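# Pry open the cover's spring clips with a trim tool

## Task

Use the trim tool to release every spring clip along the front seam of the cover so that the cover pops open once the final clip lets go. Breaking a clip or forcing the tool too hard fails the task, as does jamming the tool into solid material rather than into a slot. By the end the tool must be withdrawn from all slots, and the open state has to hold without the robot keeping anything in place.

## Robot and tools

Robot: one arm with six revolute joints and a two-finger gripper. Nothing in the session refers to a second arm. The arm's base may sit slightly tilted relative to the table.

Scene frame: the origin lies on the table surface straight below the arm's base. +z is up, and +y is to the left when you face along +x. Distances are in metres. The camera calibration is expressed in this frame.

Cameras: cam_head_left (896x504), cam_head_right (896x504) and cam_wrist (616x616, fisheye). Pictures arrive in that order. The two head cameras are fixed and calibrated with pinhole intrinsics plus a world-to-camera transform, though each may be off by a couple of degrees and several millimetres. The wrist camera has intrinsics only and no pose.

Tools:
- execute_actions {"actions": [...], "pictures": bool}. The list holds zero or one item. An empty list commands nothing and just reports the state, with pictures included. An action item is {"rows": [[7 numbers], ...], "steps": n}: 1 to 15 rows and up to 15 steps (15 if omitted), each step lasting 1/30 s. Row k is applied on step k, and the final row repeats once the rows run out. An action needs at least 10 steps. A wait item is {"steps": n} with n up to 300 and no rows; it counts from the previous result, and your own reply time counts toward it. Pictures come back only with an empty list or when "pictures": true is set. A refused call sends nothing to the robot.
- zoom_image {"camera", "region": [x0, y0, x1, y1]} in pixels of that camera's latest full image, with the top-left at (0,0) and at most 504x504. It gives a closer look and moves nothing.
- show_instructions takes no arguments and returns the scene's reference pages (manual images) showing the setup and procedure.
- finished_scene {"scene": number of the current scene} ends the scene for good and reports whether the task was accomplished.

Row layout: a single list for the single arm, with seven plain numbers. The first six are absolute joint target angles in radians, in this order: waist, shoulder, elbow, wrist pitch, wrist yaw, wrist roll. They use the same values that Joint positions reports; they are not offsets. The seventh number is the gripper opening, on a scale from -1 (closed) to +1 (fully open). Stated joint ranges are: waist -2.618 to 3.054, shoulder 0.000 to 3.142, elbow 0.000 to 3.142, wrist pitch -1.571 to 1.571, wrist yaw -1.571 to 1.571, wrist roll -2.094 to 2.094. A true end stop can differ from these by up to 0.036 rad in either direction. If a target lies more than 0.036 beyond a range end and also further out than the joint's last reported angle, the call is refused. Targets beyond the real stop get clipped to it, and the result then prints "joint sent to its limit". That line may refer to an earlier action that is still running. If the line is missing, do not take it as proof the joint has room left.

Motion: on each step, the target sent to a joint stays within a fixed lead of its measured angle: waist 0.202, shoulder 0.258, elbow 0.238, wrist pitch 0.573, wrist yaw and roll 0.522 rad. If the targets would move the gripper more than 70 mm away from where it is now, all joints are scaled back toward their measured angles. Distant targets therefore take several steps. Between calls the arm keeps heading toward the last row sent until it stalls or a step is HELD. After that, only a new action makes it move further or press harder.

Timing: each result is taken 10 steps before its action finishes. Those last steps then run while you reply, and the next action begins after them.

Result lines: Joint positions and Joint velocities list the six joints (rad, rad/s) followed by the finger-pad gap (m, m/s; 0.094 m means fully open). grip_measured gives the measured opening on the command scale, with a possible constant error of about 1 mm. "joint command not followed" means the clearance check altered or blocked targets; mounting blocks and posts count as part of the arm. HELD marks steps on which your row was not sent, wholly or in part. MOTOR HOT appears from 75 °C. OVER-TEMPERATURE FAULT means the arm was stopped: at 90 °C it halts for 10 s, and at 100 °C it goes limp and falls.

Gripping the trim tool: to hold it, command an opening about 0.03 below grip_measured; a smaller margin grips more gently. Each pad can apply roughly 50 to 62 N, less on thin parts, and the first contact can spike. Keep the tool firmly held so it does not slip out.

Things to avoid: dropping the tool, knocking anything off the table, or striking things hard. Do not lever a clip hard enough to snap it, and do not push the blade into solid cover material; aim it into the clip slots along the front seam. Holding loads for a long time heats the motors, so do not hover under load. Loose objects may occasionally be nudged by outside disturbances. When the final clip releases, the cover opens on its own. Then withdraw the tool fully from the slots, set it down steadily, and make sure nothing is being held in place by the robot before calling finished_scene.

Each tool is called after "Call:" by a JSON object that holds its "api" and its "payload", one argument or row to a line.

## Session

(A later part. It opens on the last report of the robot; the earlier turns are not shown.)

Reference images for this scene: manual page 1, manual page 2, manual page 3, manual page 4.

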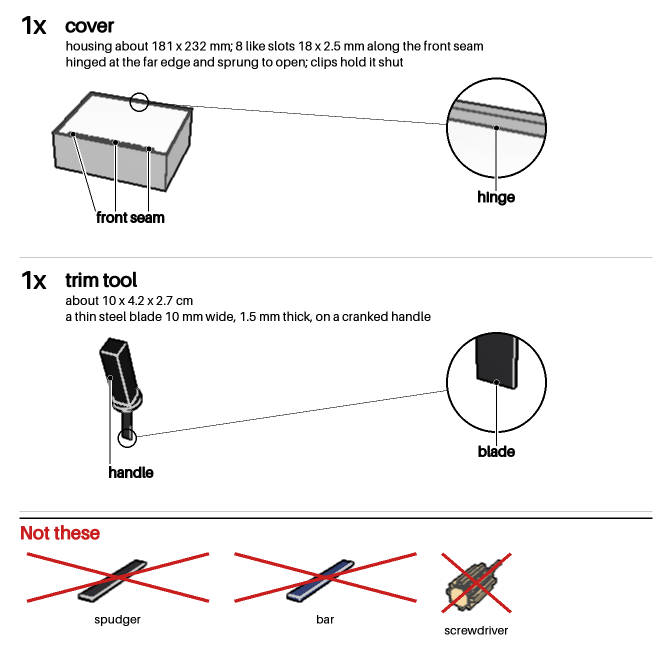

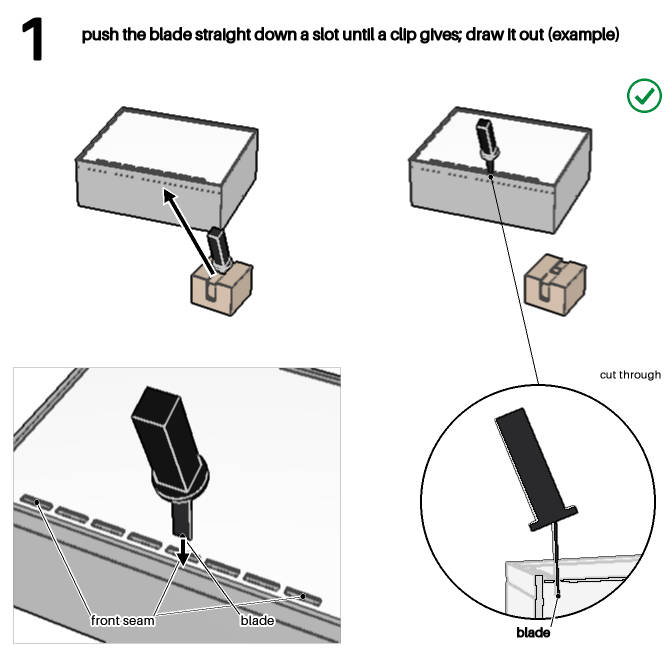

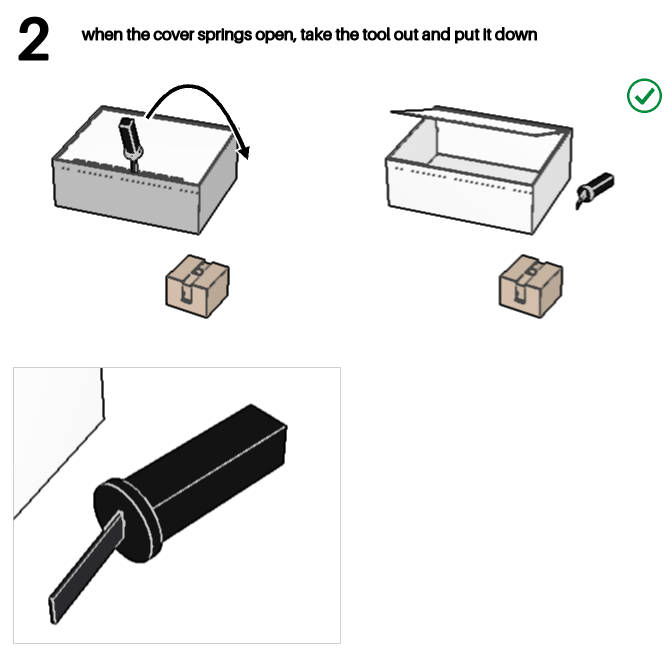

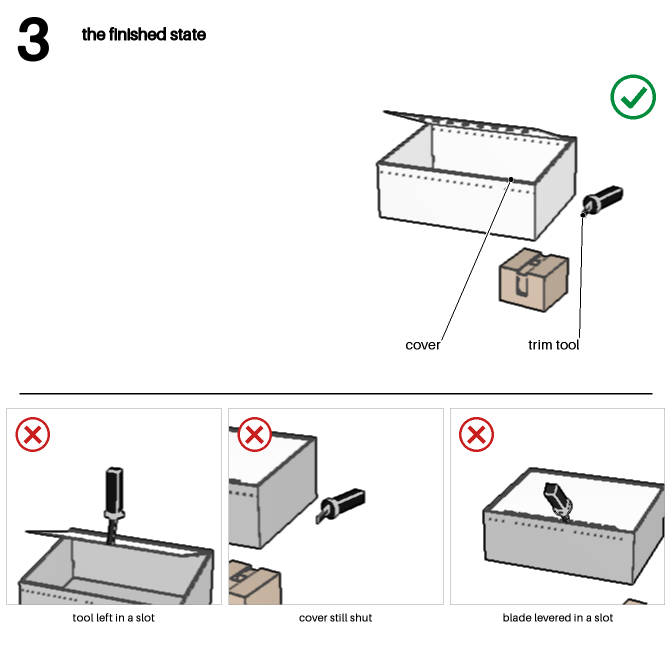

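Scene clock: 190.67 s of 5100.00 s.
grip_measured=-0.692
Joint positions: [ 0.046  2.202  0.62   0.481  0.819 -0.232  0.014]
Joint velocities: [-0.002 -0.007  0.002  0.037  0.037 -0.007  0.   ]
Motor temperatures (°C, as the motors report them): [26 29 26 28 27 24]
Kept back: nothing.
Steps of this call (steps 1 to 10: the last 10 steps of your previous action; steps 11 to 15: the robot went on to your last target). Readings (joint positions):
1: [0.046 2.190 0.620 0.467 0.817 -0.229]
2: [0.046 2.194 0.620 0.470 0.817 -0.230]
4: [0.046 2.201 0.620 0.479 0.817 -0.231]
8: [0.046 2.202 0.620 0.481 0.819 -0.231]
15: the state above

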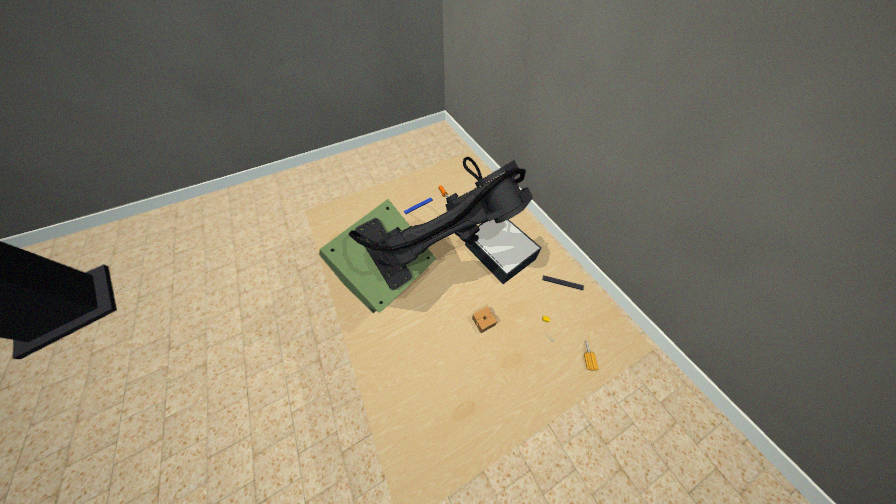

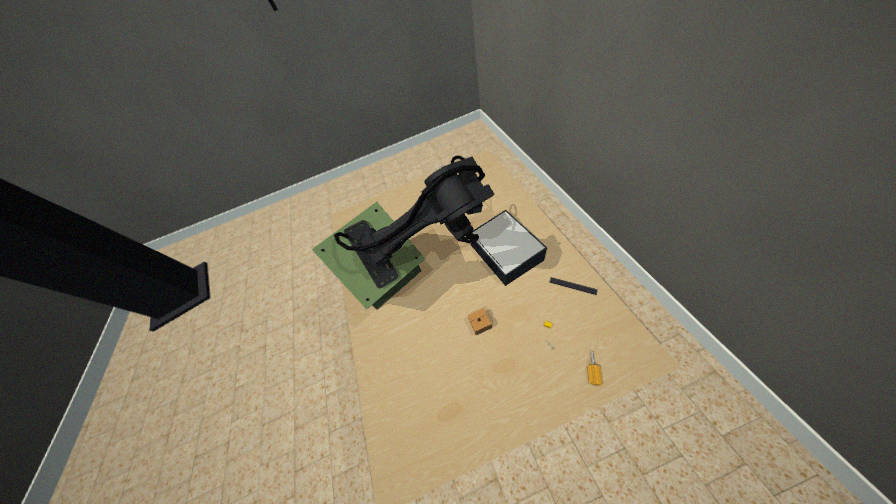

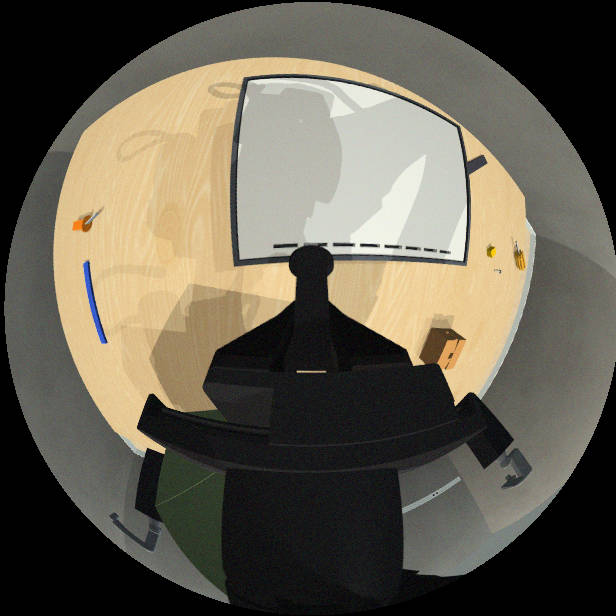

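Call:
{"api": "execute_actions", "payload": {
  "actions": [
    {"rows":[[0.046,2.186,0.640,0.465,0.828,-0.228,-0.75],[0.050,2.178,0.640,0.452,0.829,-0.224,-0.75],[0.058,2.170,0.640,0.440,0.830,-0.220,-0.75],[0.064,2.162,0.640,0.428,0.831,-0.216,-0.75],[0.068,2.154,0.640,0.416,0.832,-0.212,-0.75],[0.072,2.146,0.640,0.404,0.833,-0.208,-0.75],[0.076,2.138,0.640,0.392,0.834,-0.204,-0.75],[0.080,2.130,0.640,0.380,0.835,-0.200,-0.75],[0.084,2.122,0.640,0.368,0.836,-0.196,-0.75],[0.088,2.114,0.640,0.356,0.837,-0.192,-0.75],[0.092,2.106,0.640,0.344,0.838,-0.188,-0.75],[0.096,2.098,0.640,0.332,0.838,-0.184,-0.75],[0.100,2.090,0.640,0.320,0.838,-0.181,-0.75],[0.103,2.082,0.640,0.308,0.838,-0.179,-0.75],[0.105,2.074,0.640,0.296,0.838,-0.178,-0.75]],"steps":15}
  ]
}}

Call:
{"api": "execute_actions", "payload": {
  "actions": [
    {"steps":22}
  ]
}}

Scene clock: 191.50 s of 5100.00 s.
grip_measured=-0.692
Joint positions: [ 0.046  2.186  0.62   0.464  0.819 -0.229  0.014]
Joint velocities: [ 0.022 -0.193 -0.002 -0.256  0.007  0.022 -0.002]
Motor temperatures (°C, as the motors report them): [26 29 26 28 27 24]
Steps of this call (steps 1 to 15: the robot went on to your last target; steps 16 to 20: nothing new was sent; steps 21 to 25: the first 5 steps of this action). Readings (joint positions):
21: [0.046 2.202 0.620 0.481 0.819 -0.232]
22: [0.046 2.200 0.620 0.480 0.819 -0.232]
24: [0.046 2.192 0.620 0.472 0.819 -0.231]
25: the state above

Scene clock: 192.23 s of 5100.00 s.
grip_measured=-0.692
Joint positions: [ 0.088  2.089  0.62   0.318  0.827 -0.189  0.014]
Joint velocities: [-0.007 -0.002  0.002 -0.051  0.051  0.037 -0.001]
Motor temperatures (°C, as the motors report them): [26 29 26 28 27 24]
Kept back: nothing.
Steps of this call (steps 1 to 10: the last 10 steps of your previous action; steps 11 to 22: the robot went on to your last target). Readings (joint positions):
1: [0.047 2.179 0.620 0.456 0.819 -0.227]
2: [0.049 2.171 0.620 0.446 0.820 -0.224]
4: [0.055 2.156 0.620 0.421 0.823 -0.219]
8: [0.072 2.124 0.620 0.376 0.825 -0.205]
22: the state above

Call:
{"api": "execute_actions", "payload": {
  "actions": [
    {"rows":[[0.110,2.089,0.640,0.318,0.838,-0.180,-0.75],[0.117,2.097,0.640,0.322,0.843,-0.173,-0.75],[0.124,2.106,0.640,0.328,0.848,-0.166,-0.75],[0.131,2.115,0.640,0.334,0.853,-0.159,-0.75],[0.138,2.124,0.640,0.340,0.858,-0.152,-0.75],[0.145,2.132,0.640,0.346,0.863,-0.145,-0.75],[0.152,2.140,0.640,0.352,0.868,-0.138,-0.75],[0.159,2.148,0.640,0.358,0.873,-0.131,-0.75],[0.166,2.156,0.640,0.364,0.878,-0.124,-0.75],[0.173,2.164,0.640,0.370,0.883,-0.117,-0.75],[0.180,2.171,0.640,0.376,0.888,-0.110,-0.75],[0.185,2.177,0.640,0.382,0.893,-0.103,-0.75],[0.188,2.182,0.640,0.388,0.897,-0.097,-0.75],[0.190,2.186,0.640,0.393,0.900,-0.092,-0.75],[0.190,2.188,0.640,0.397,0.901,-0.090,-0.75]],"steps":15}
  ]
}}

Call:
{"api": "execute_actions", "payload": {
  "actions": [
    {"steps":25}
  ],
  "pictures": true
}}

Call:
{"api": "zoom_image", "payload": {
  "camera": "cam_wrist",
  "region": [270, 210, 350, 260]
}}

Scene clock: 193.30 s of 5100.00 s.
grip_measured=-0.692
Joint positions: [ 0.104  2.093  0.62   0.319  0.836 -0.178  0.014]
Joint velocities: [ 0.188  0.12  -0.017  0.183  0.037  0.007  0.   ]
Motor temperatures (°C, as the motors report them): [26 29 26 28 27 24]
Steps of this call (steps 1 to 27: the robot went on to your last target; steps 28 to 32: the first 5 steps of this action). Readings (joint positions):
28: [0.088 2.089 0.620 0.315 0.827 -0.188]
29: [0.089 2.089 0.620 0.315 0.828 -0.187]
31: [0.097 2.090 0.620 0.316 0.833 -0.182]
32: the state above

Scene clock: 194.13 s of 5100.00 s.
grip_measured=-0.692
Joint positions: [ 0.173  2.173  0.62   0.381  0.888 -0.101  0.014]
Joint velocities: [-0.002 -0.007  0.002  0.037  0.037 -0.037 -0.   ]
Motor temperatures (°C, as the motors report them): [26 29 26 28 27 24]
Kept back: nothing.
Steps of this call (steps 1 to 10: the last 10 steps of your previous action; steps 11 to 25: the robot went on to your last target). Readings (joint positions):
1: [0.112 2.099 0.620 0.323 0.840 -0.174]
2: [0.120 2.106 0.620 0.327 0.843 -0.169]
4: [0.136 2.124 0.620 0.334 0.850 -0.158]
8: [0.163 2.158 0.620 0.350 0.866 -0.134]
25: the state above

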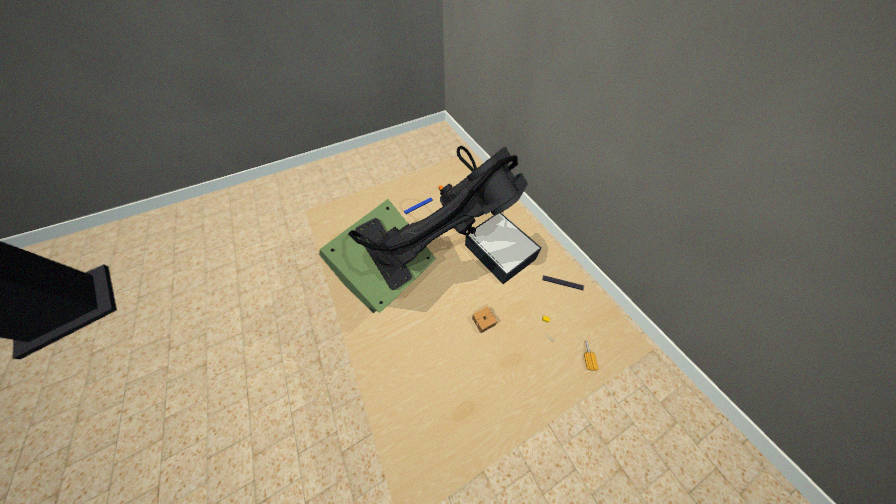

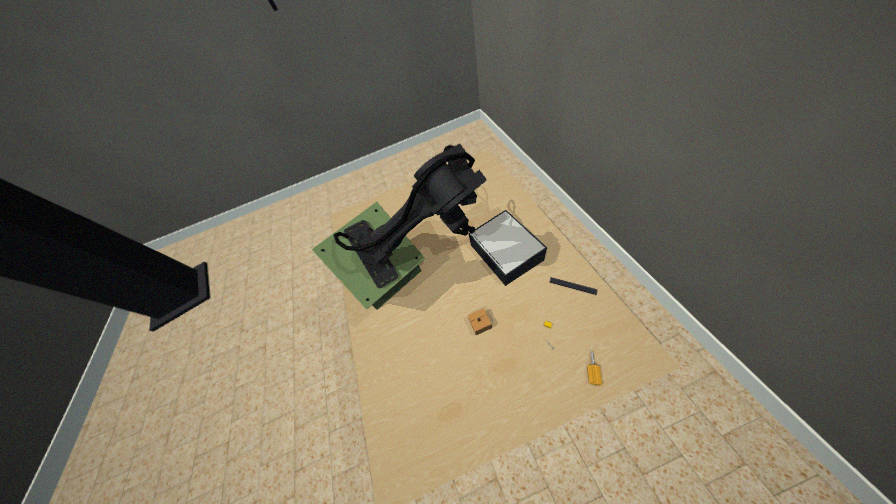

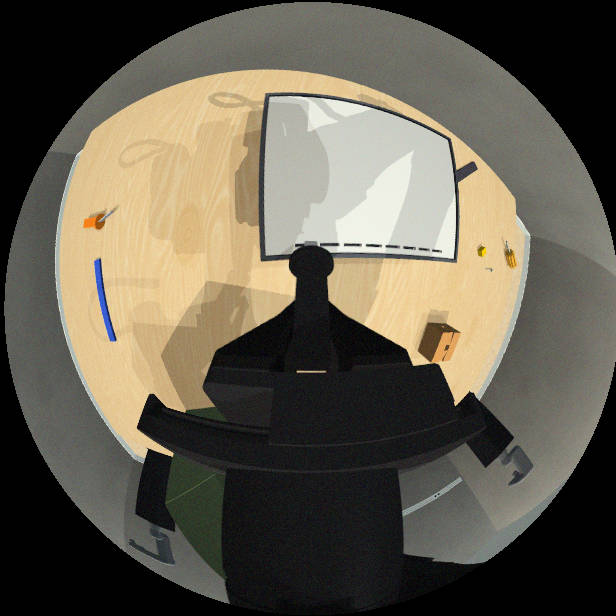

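Region (270, 210, 350, 260) of cam_wrist's 616x616 image, scaled by 6.300, with more detail than that image has; it fills the top 315 rows of this view, and the rest is white.

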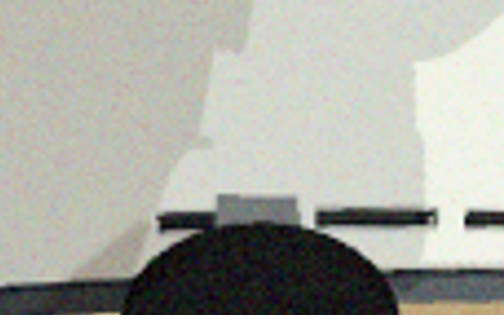

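Call:
{"api": "execute_actions", "payload": {
  "actions": [
    {"rows":[[0.190,2.188,0.573,0.397,0.901,-0.090,-0.75],[0.190,2.188,0.602,0.397,0.901,-0.090,-0.75],[0.190,2.188,0.606,0.397,0.901,-0.090,-0.75],[0.190,2.188,0.606,0.397,0.901,-0.090,-0.75],[0.190,2.188,0.606,0.397,0.901,-0.090,-0.75],[0.190,2.188,0.569,0.397,0.901,-0.090,-0.75],[0.190,2.188,0.598,0.397,0.901,-0.090,-0.75],[0.190,2.188,0.602,0.397,0.901,-0.090,-0.75]],"steps":12}
  ]
}}

Call:
{"api": "execute_actions", "payload": {
  "actions": [
    {"steps":20}
  ],
  "pictures": true
}}

Call:
{"api": "zoom_image", "payload": {
  "camera": "cam_wrist",
  "region": [270, 210, 350, 260]
}}

Scene clock: 195.17 s of 5100.00 s.
grip_measured=-0.692
Joint positions: [ 0.173  2.173  0.616  0.386  0.889 -0.1    0.014]
Joint velocities: [-0.007 -0.002 -0.002 -0.066  0.007 -0.066 -0.001]
Motor temperatures (°C, as the motors report them): [26 29 26 28 27 24]
Steps of this call (steps 1 to 15: the robot went on to your last target; steps 16 to 29: nothing new was sent; steps 30 to 31: the first 2 steps of this action). Readings (joint positions):
30: [0.173 2.173 0.617 0.384 0.888 -0.100]
31: the state above

Scene clock: 195.83 s of 5100.00 s.
grip_measured=-0.692
Joint positions: [ 0.173  2.176  0.612  0.389  0.889 -0.1    0.014]
Joint velocities: [-0.012 -0.007  0.007  0.051 -0.066 -0.022 -0.   ]
Motor temperatures (°C, as the motors report them): [26 29 26 28 27 24]
Kept back: nothing.
Steps of this call (steps 1 to 10: the last 10 steps of your previous action; steps 11 to 15: the robot went on to your last target; steps 16 to 20: nothing new was sent). Readings (joint positions):
1: [0.173 2.174 0.616 0.386 0.889 -0.100]
2: [0.173 2.174 0.616 0.386 0.889 -0.100]
4: [0.173 2.174 0.613 0.388 0.889 -0.100]
8: [0.173 2.176 0.612 0.389 0.889 -0.100]
20: the state above
The arm was judged still, so your last target was given up. Only a new action makes it travel on or press farther. Fingers that are still opening or closing keep moving.

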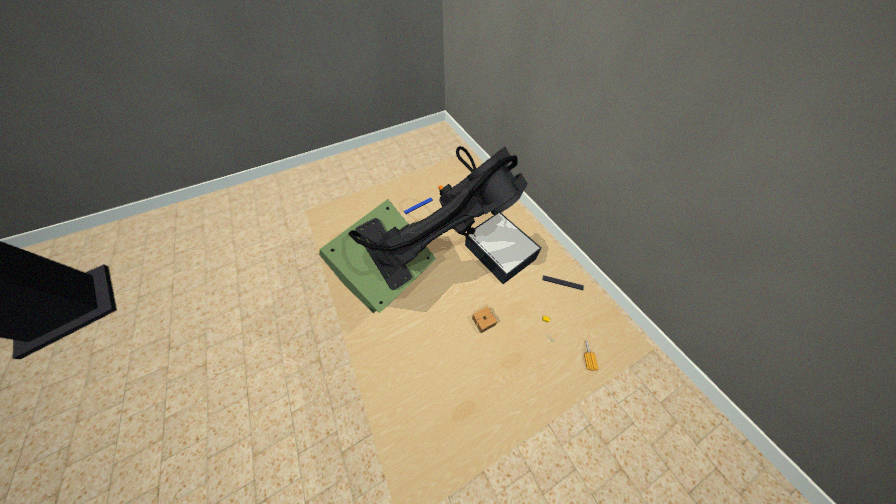

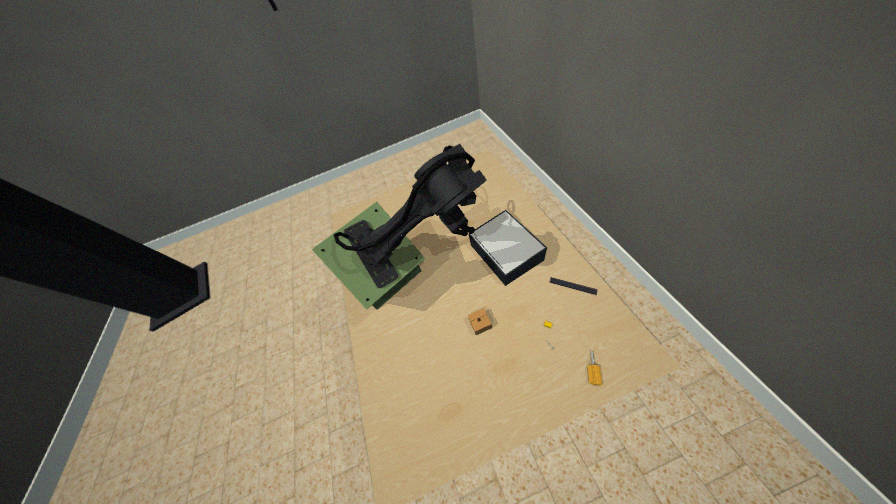

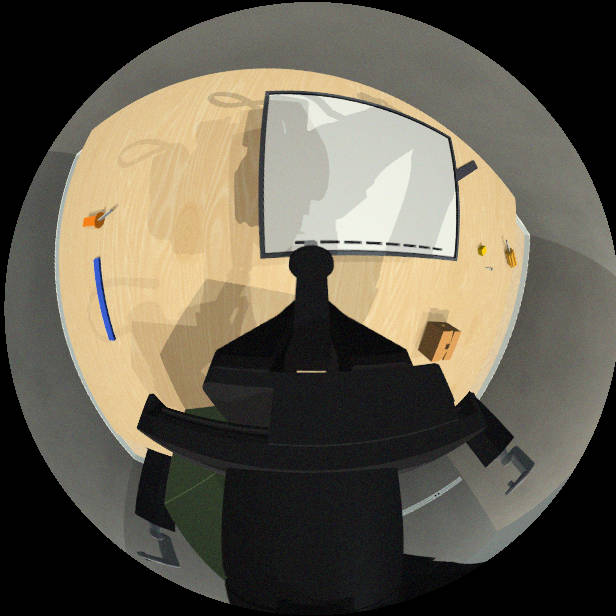

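Region (270, 210, 350, 260) of cam_wrist's 616x616 image, scaled by 6.300, with more detail than that image has; it fills the top 315 rows of this view, and the rest is white.

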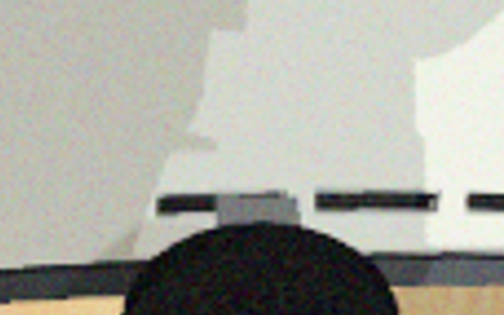

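Call:
{"api": "execute_actions", "payload": {
  "actions": [
    {"rows":[[0.190,2.188,0.602,0.372,0.901,-0.115,-0.75],[0.190,2.188,0.602,0.368,0.901,-0.120,-0.75],[0.190,2.188,0.602,0.366,0.901,-0.122,-0.75]],"steps":10}
  ]
}}

Call:
{"api": "execute_actions", "payload": {
  "actions": [
    {"steps":22}
  ],
  "pictures": true
}}

Call:
{"api": "zoom_image", "payload": {
  "camera": "cam_wrist",
  "region": [270, 210, 350, 260]
}}

Scene clock: 197.17 s of 5100.00 s.
grip_measured=-0.692
Joint positions: [ 0.173  2.176  0.612  0.389  0.889 -0.1    0.014]
Joint velocities: [ 0.002 -0.002  0.002  0.051  0.007 -0.007  0.   ]
Motor temperatures (°C, as the motors report them): [26 29 26 28 27 24]
Kept back: the last 10 steps of this action.
Steps of this call (steps 1 to 40: nothing new was sent). Readings (joint positions):
1: [0.173 2.176 0.612 0.389 0.889 -0.100]
2: [0.173 2.176 0.612 0.389 0.889 -0.100]
4: [0.173 2.176 0.612 0.389 0.889 -0.100]
8: [0.173 2.176 0.612 0.389 0.889 -0.100]
40: the state above

Scene clock: 197.90 s of 5100.00 s.
grip_measured=-0.692
Joint positions: [ 0.173  2.176  0.612  0.385  0.889 -0.114  0.014]
Joint velocities: [ 0.007  0.002 -0.012 -0.007 -0.007  0.007 -0.001]
Motor temperatures (°C, as the motors report them): [26 29 26 28 27 24]
Kept back: nothing.
Steps of this call (steps 1 to 10: the last 10 steps of your previous action; steps 11 to 22: the robot went on to your last target). Readings (joint positions):
1: [0.173 2.176 0.612 0.389 0.889 -0.101]
2: [0.173 2.176 0.612 0.388 0.889 -0.103]
4: [0.173 2.176 0.612 0.387 0.889 -0.107]
8: [0.173 2.176 0.612 0.386 0.889 -0.112]
22: the state above

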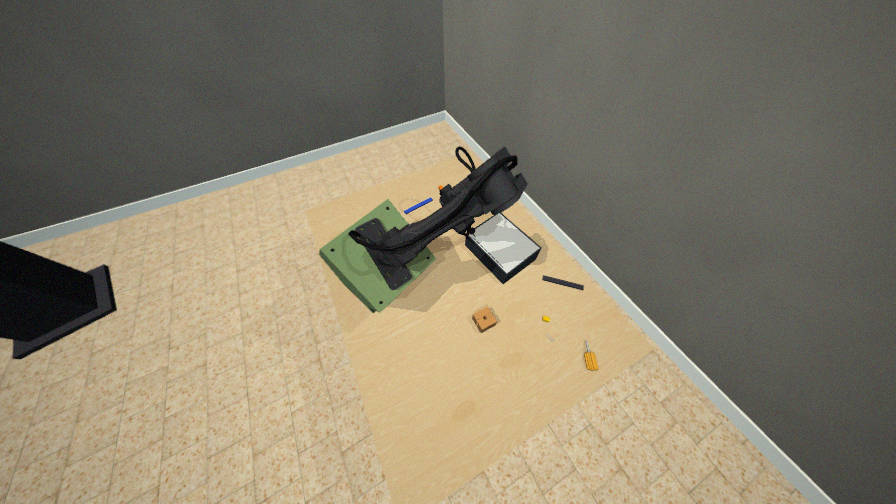

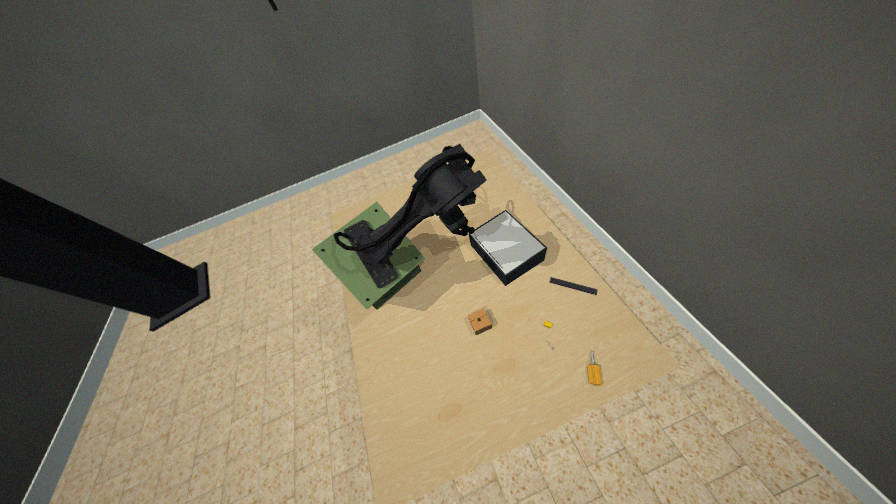

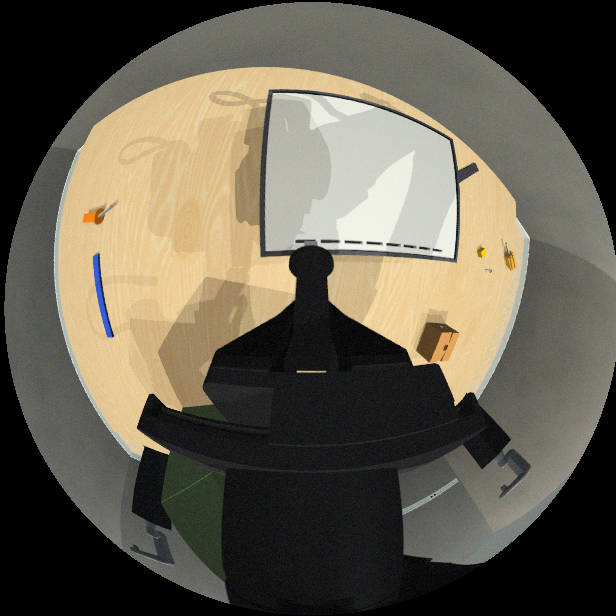

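Region (270, 210, 350, 260) of cam_wrist's 616x616 image, scaled by 6.300, with more detail than that image has; it fills the top 315 rows of this view, and the rest is white.

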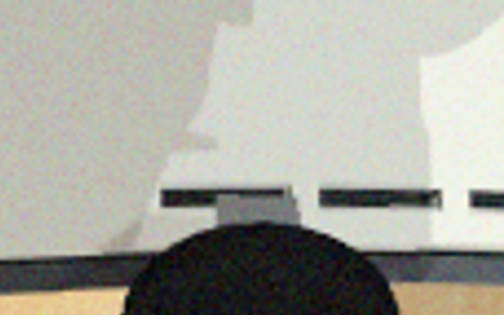

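Call:
{"api": "execute_actions", "payload": {
  "actions": [
    {"rows":[[0.190,2.188,0.602,0.356,0.901,-0.122,-0.75],[0.190,2.188,0.602,0.353,0.901,-0.122,-0.75]],"steps":10}
  ]
}}

Call:
{"api": "execute_actions", "payload": {
  "actions": [
    {"steps":22}
  ],
  "pictures": true
}}

Call:
{"api": "zoom_image", "payload": {
  "camera": "cam_wrist",
  "region": [270, 210, 350, 260]
}}

Scene clock: 198.33 s of 5100.00 s.
grip_measured=-0.692
Joint positions: [ 0.173  2.176  0.612  0.385  0.889 -0.114  0.014]
Joint velocities: [-0.022 -0.002 -0.002  0.022 -0.007  0.007 -0.001]
Motor temperatures (°C, as the motors report them): [26 29 26 28 27 24]
Kept back: the last 10 steps of this action.
Steps of this call (steps 1 to 13: the robot went on to your last target). Readings (joint positions):
1: [0.173 2.176 0.612 0.385 0.889 -0.114]
2: [0.173 2.176 0.612 0.385 0.889 -0.114]
4: [0.173 2.176 0.612 0.385 0.889 -0.114]
8: [0.173 2.176 0.612 0.385 0.889 -0.114]
13: the state above

Scene clock: 199.07 s of 5100.00 s.
grip_measured=-0.692
Joint positions: [ 0.173  2.176  0.612  0.372  0.889 -0.115  0.014]
Joint velocities: [ 0.007 -0.007 -0.002  0.051  0.081  0.022 -0.001]
Motor temperatures (°C, as the motors report them): [26 29 26 28 27 24]
Kept back: nothing.
Steps of this call (steps 1 to 10: the last 10 steps of your previous action; steps 11 to 22: the robot went on to your last target). Readings (joint positions):
1: [0.173 2.176 0.612 0.384 0.889 -0.114]
2: [0.173 2.176 0.612 0.382 0.889 -0.114]
4: [0.173 2.176 0.612 0.378 0.889 -0.115]
8: [0.173 2.176 0.612 0.374 0.889 -0.115]
22: the state above

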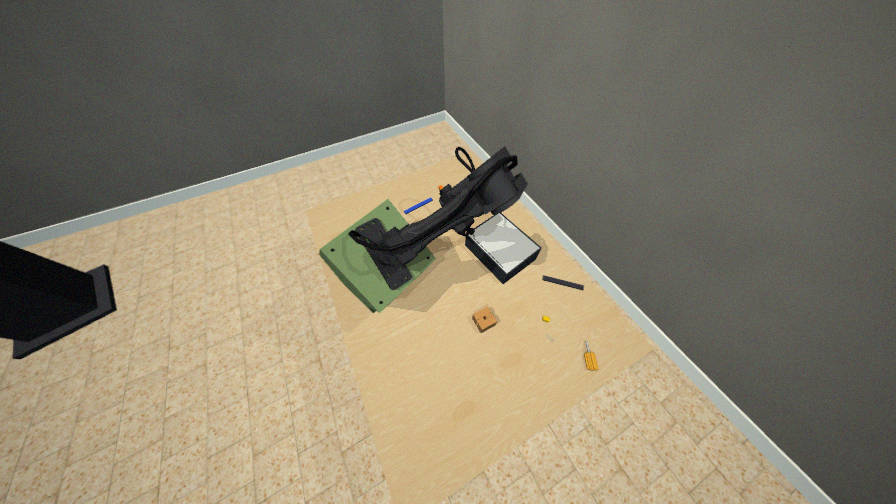

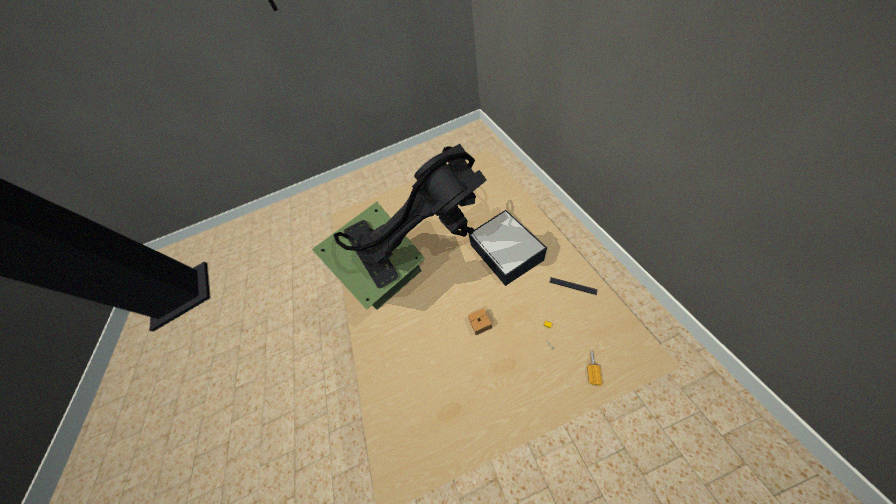

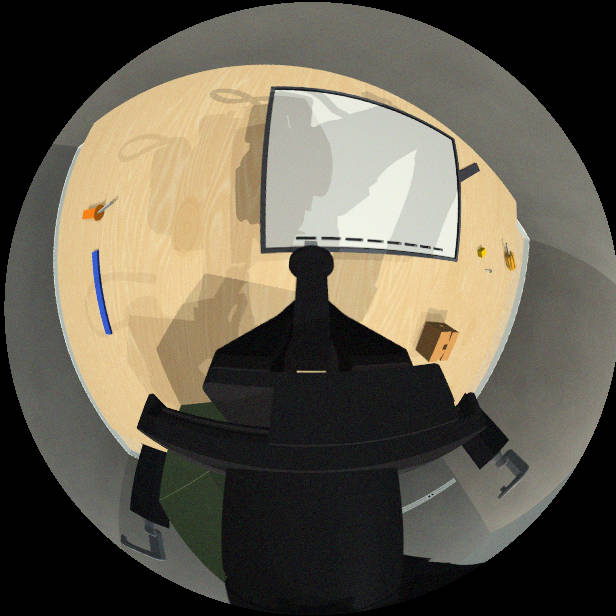

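Region (270, 210, 350, 260) of cam_wrist's 616x616 image, scaled by 6.300, with more detail than that image has; it fills the top 315 rows of this view, and the rest is white.

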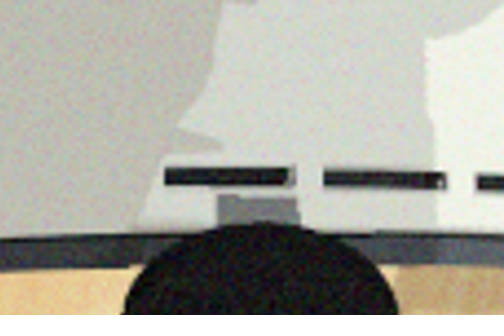

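Call:
{"api": "execute_actions", "payload": {
  "actions": [
    {"rows":[[0.203,2.188,0.602,0.360,0.901,-0.122,-0.75],[0.203,2.188,0.602,0.360,0.901,-0.122,-0.75],[0.192,2.188,0.602,0.360,0.901,-0.122,-0.75]],"steps":10}
  ]
}}

Call:
{"api": "execute_actions", "payload": {
  "actions": [
    {"steps":20}
  ],
  "pictures": true
}}

Call:
{"api": "zoom_image", "payload": {
  "camera": "cam_wrist",
  "region": [270, 210, 350, 260]
}}

Scene clock: 199.63 s of 5100.00 s.
grip_measured=-0.692
Joint positions: [ 0.173  2.176  0.612  0.372  0.889 -0.115  0.014]
Joint velocities: [-0.012  0.002  0.002 -0.022 -0.066  0.11  -0.001]
Motor temperatures (°C, as the motors report them): [26 29 26 28 27 24]
Kept back: the last 10 steps of this action.
Steps of this call (steps 1 to 15: the robot went on to your last target; steps 16 to 17: nothing new was sent). Readings (joint positions):
1: [0.173 2.176 0.612 0.372 0.889 -0.115]
2: [0.173 2.176 0.612 0.372 0.889 -0.115]
4: [0.173 2.176 0.612 0.372 0.889 -0.115]
8: [0.173 2.176 0.612 0.372 0.889 -0.115]
17: the state above

Scene clock: 200.30 s of 5100.00 s.
grip_measured=-0.692
Joint positions: [ 0.179  2.176  0.612  0.372  0.89  -0.115  0.014]
Joint velocities: [-0.007  0.002  0.022 -0.037 -0.022  0.007 -0.001]
Motor temperatures (°C, as the motors report them): [26 29 26 28 27 24]
Kept back: nothing.
Steps of this call (steps 1 to 10: the last 10 steps of your previous action; steps 11 to 15: the robot went on to your last target; steps 16 to 20: nothing new was sent). Readings (joint positions):
1: [0.175 2.176 0.612 0.372 0.890 -0.115]
2: [0.177 2.176 0.612 0.372 0.890 -0.115]
4: [0.179 2.176 0.612 0.372 0.890 -0.115]
8: [0.179 2.176 0.612 0.372 0.890 -0.115]
20: the state above
The arm was judged still, so your last target was given up. Only a new action makes it travel on or press farther. Fingers that are still opening or closing keep moving.

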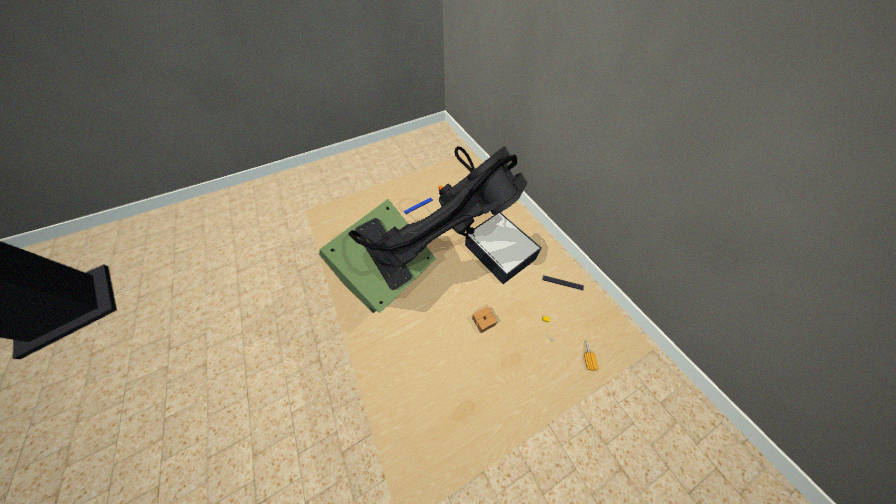

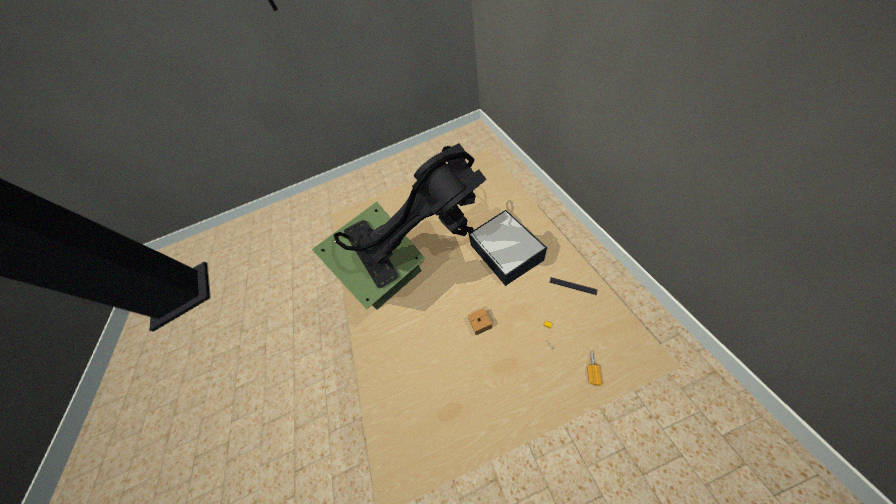

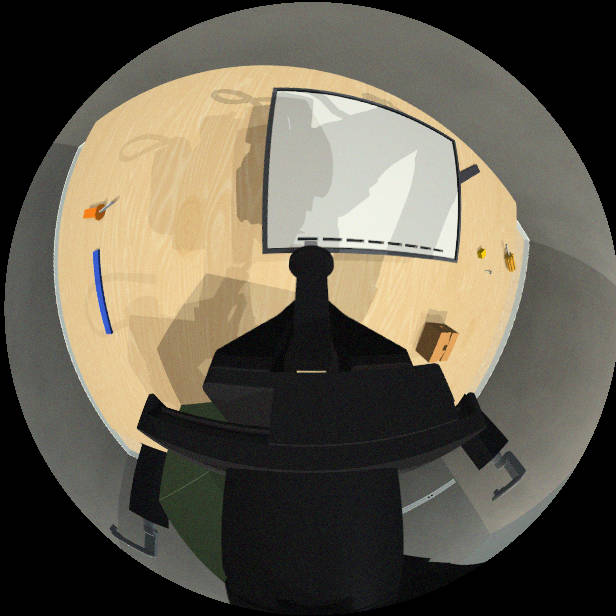

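Region (270, 210, 350, 260) of cam_wrist's 616x616 image, scaled by 6.300, with more detail than that image has; it fills the top 315 rows of this view, and the rest is white.

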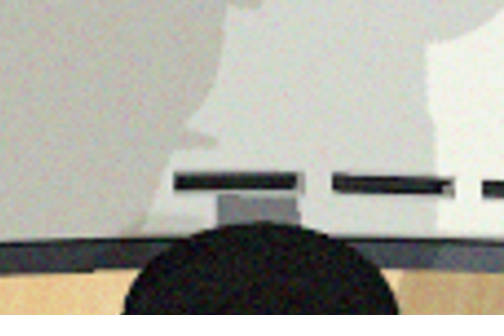

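Call:
{"api": "execute_actions", "payload": {
  "actions": [
    {"rows":[[0.192,2.200,0.602,0.385,0.901,-0.122,-0.75],[0.192,2.202,0.602,0.391,0.901,-0.122,-0.75],[0.192,2.204,0.602,0.397,0.901,-0.122,-0.75],[0.192,2.206,0.602,0.403,0.901,-0.122,-0.75],[0.192,2.208,0.602,0.408,0.901,-0.122,-0.75],[0.192,2.210,0.602,0.413,0.901,-0.122,-0.75],[0.192,2.211,0.602,0.417,0.901,-0.122,-0.75]],"steps":12}
  ]
}}

Call:
{"api": "execute_actions", "payload": {
  "actions": [
    {"steps":20}
  ],
  "pictures": true
}}

Call:
{"api": "zoom_image", "payload": {
  "camera": "cam_wrist",
  "region": [270, 210, 350, 260]
}}

Scene clock: 201.07 s of 5100.00 s.
grip_measured=-0.692
Joint positions: [ 0.179  2.176  0.612  0.373  0.89  -0.115  0.014]
Joint velocities: [-0.002  0.037  0.002 -0.051 -0.007 -0.007  0.   ]
Motor temperatures (°C, as the motors report them): [26 29 26 28 27 24]
Steps of this call (steps 1 to 21: nothing new was sent; steps 22 to 23: the first 2 steps of this action). Readings (joint positions):
22: [0.179 2.176 0.612 0.372 0.890 -0.115]
23: the state above

Scene clock: 201.73 s of 5100.00 s.
grip_measured=-0.692
Joint positions: [ 0.179  2.195  0.612  0.401  0.89  -0.115  0.014]
Joint velocities: [-0.012 -0.002  0.002  0.081 -0.007  0.022  0.   ]
Motor temperatures (°C, as the motors report them): [26 29 26 28 27 24]
Kept back: nothing.
Steps of this call (steps 1 to 10: the last 10 steps of your previous action; steps 11 to 20: the robot went on to your last target). Readings (joint positions):
1: [0.179 2.178 0.612 0.375 0.890 -0.115]
2: [0.179 2.181 0.612 0.378 0.890 -0.115]
4: [0.179 2.188 0.612 0.384 0.890 -0.115]
8: [0.179 2.195 0.612 0.393 0.890 -0.115]
20: the state above

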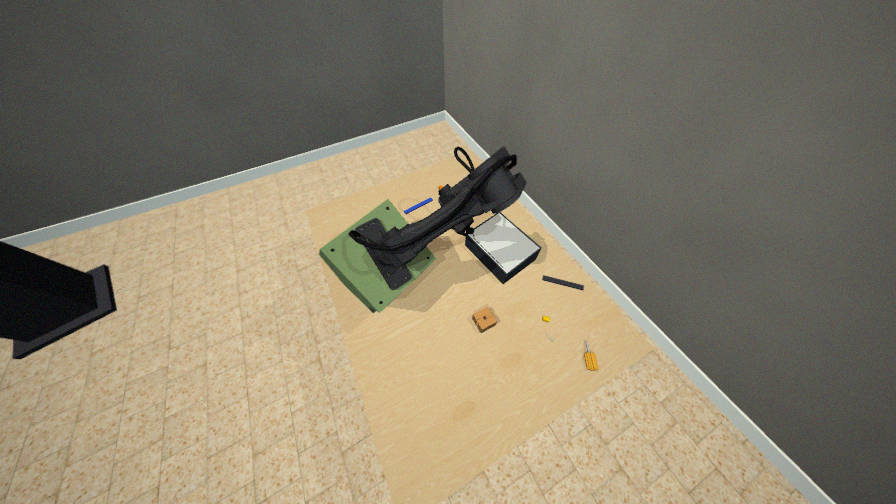

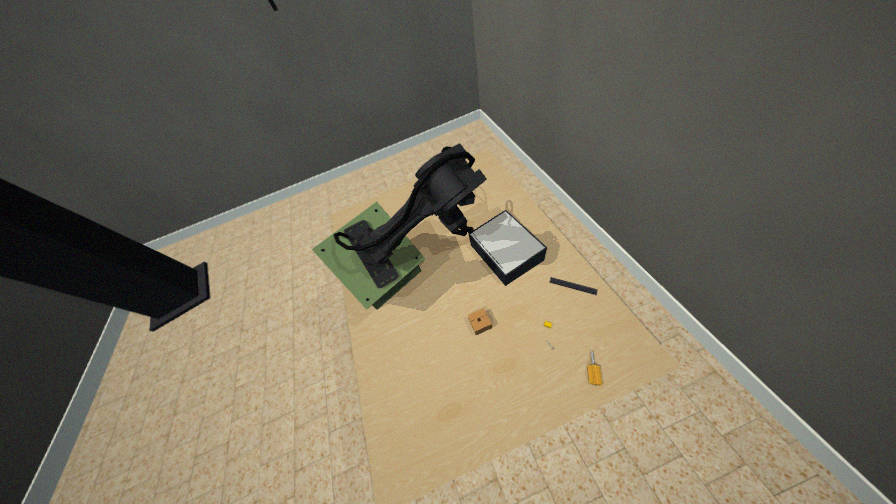

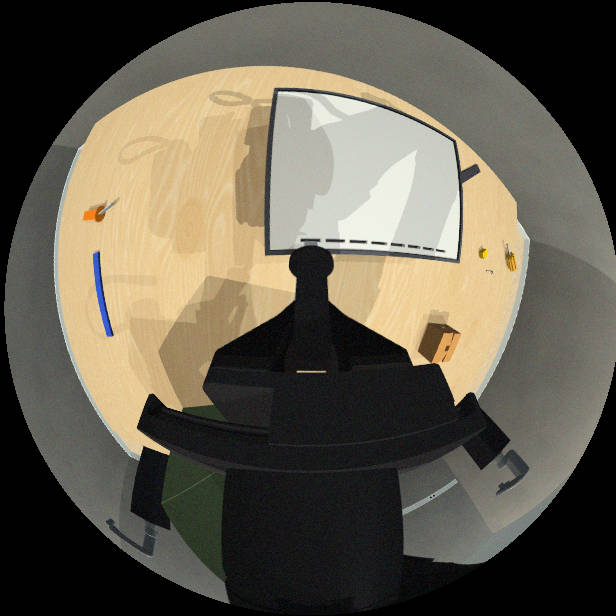

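Region (270, 210, 350, 260) of cam_wrist's 616x616 image, scaled by 6.300, with more detail than that image has; it fills the top 315 rows of this view, and the rest is white.

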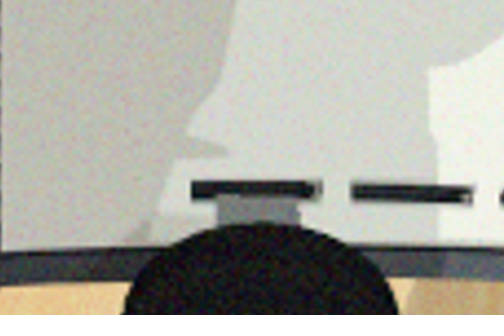

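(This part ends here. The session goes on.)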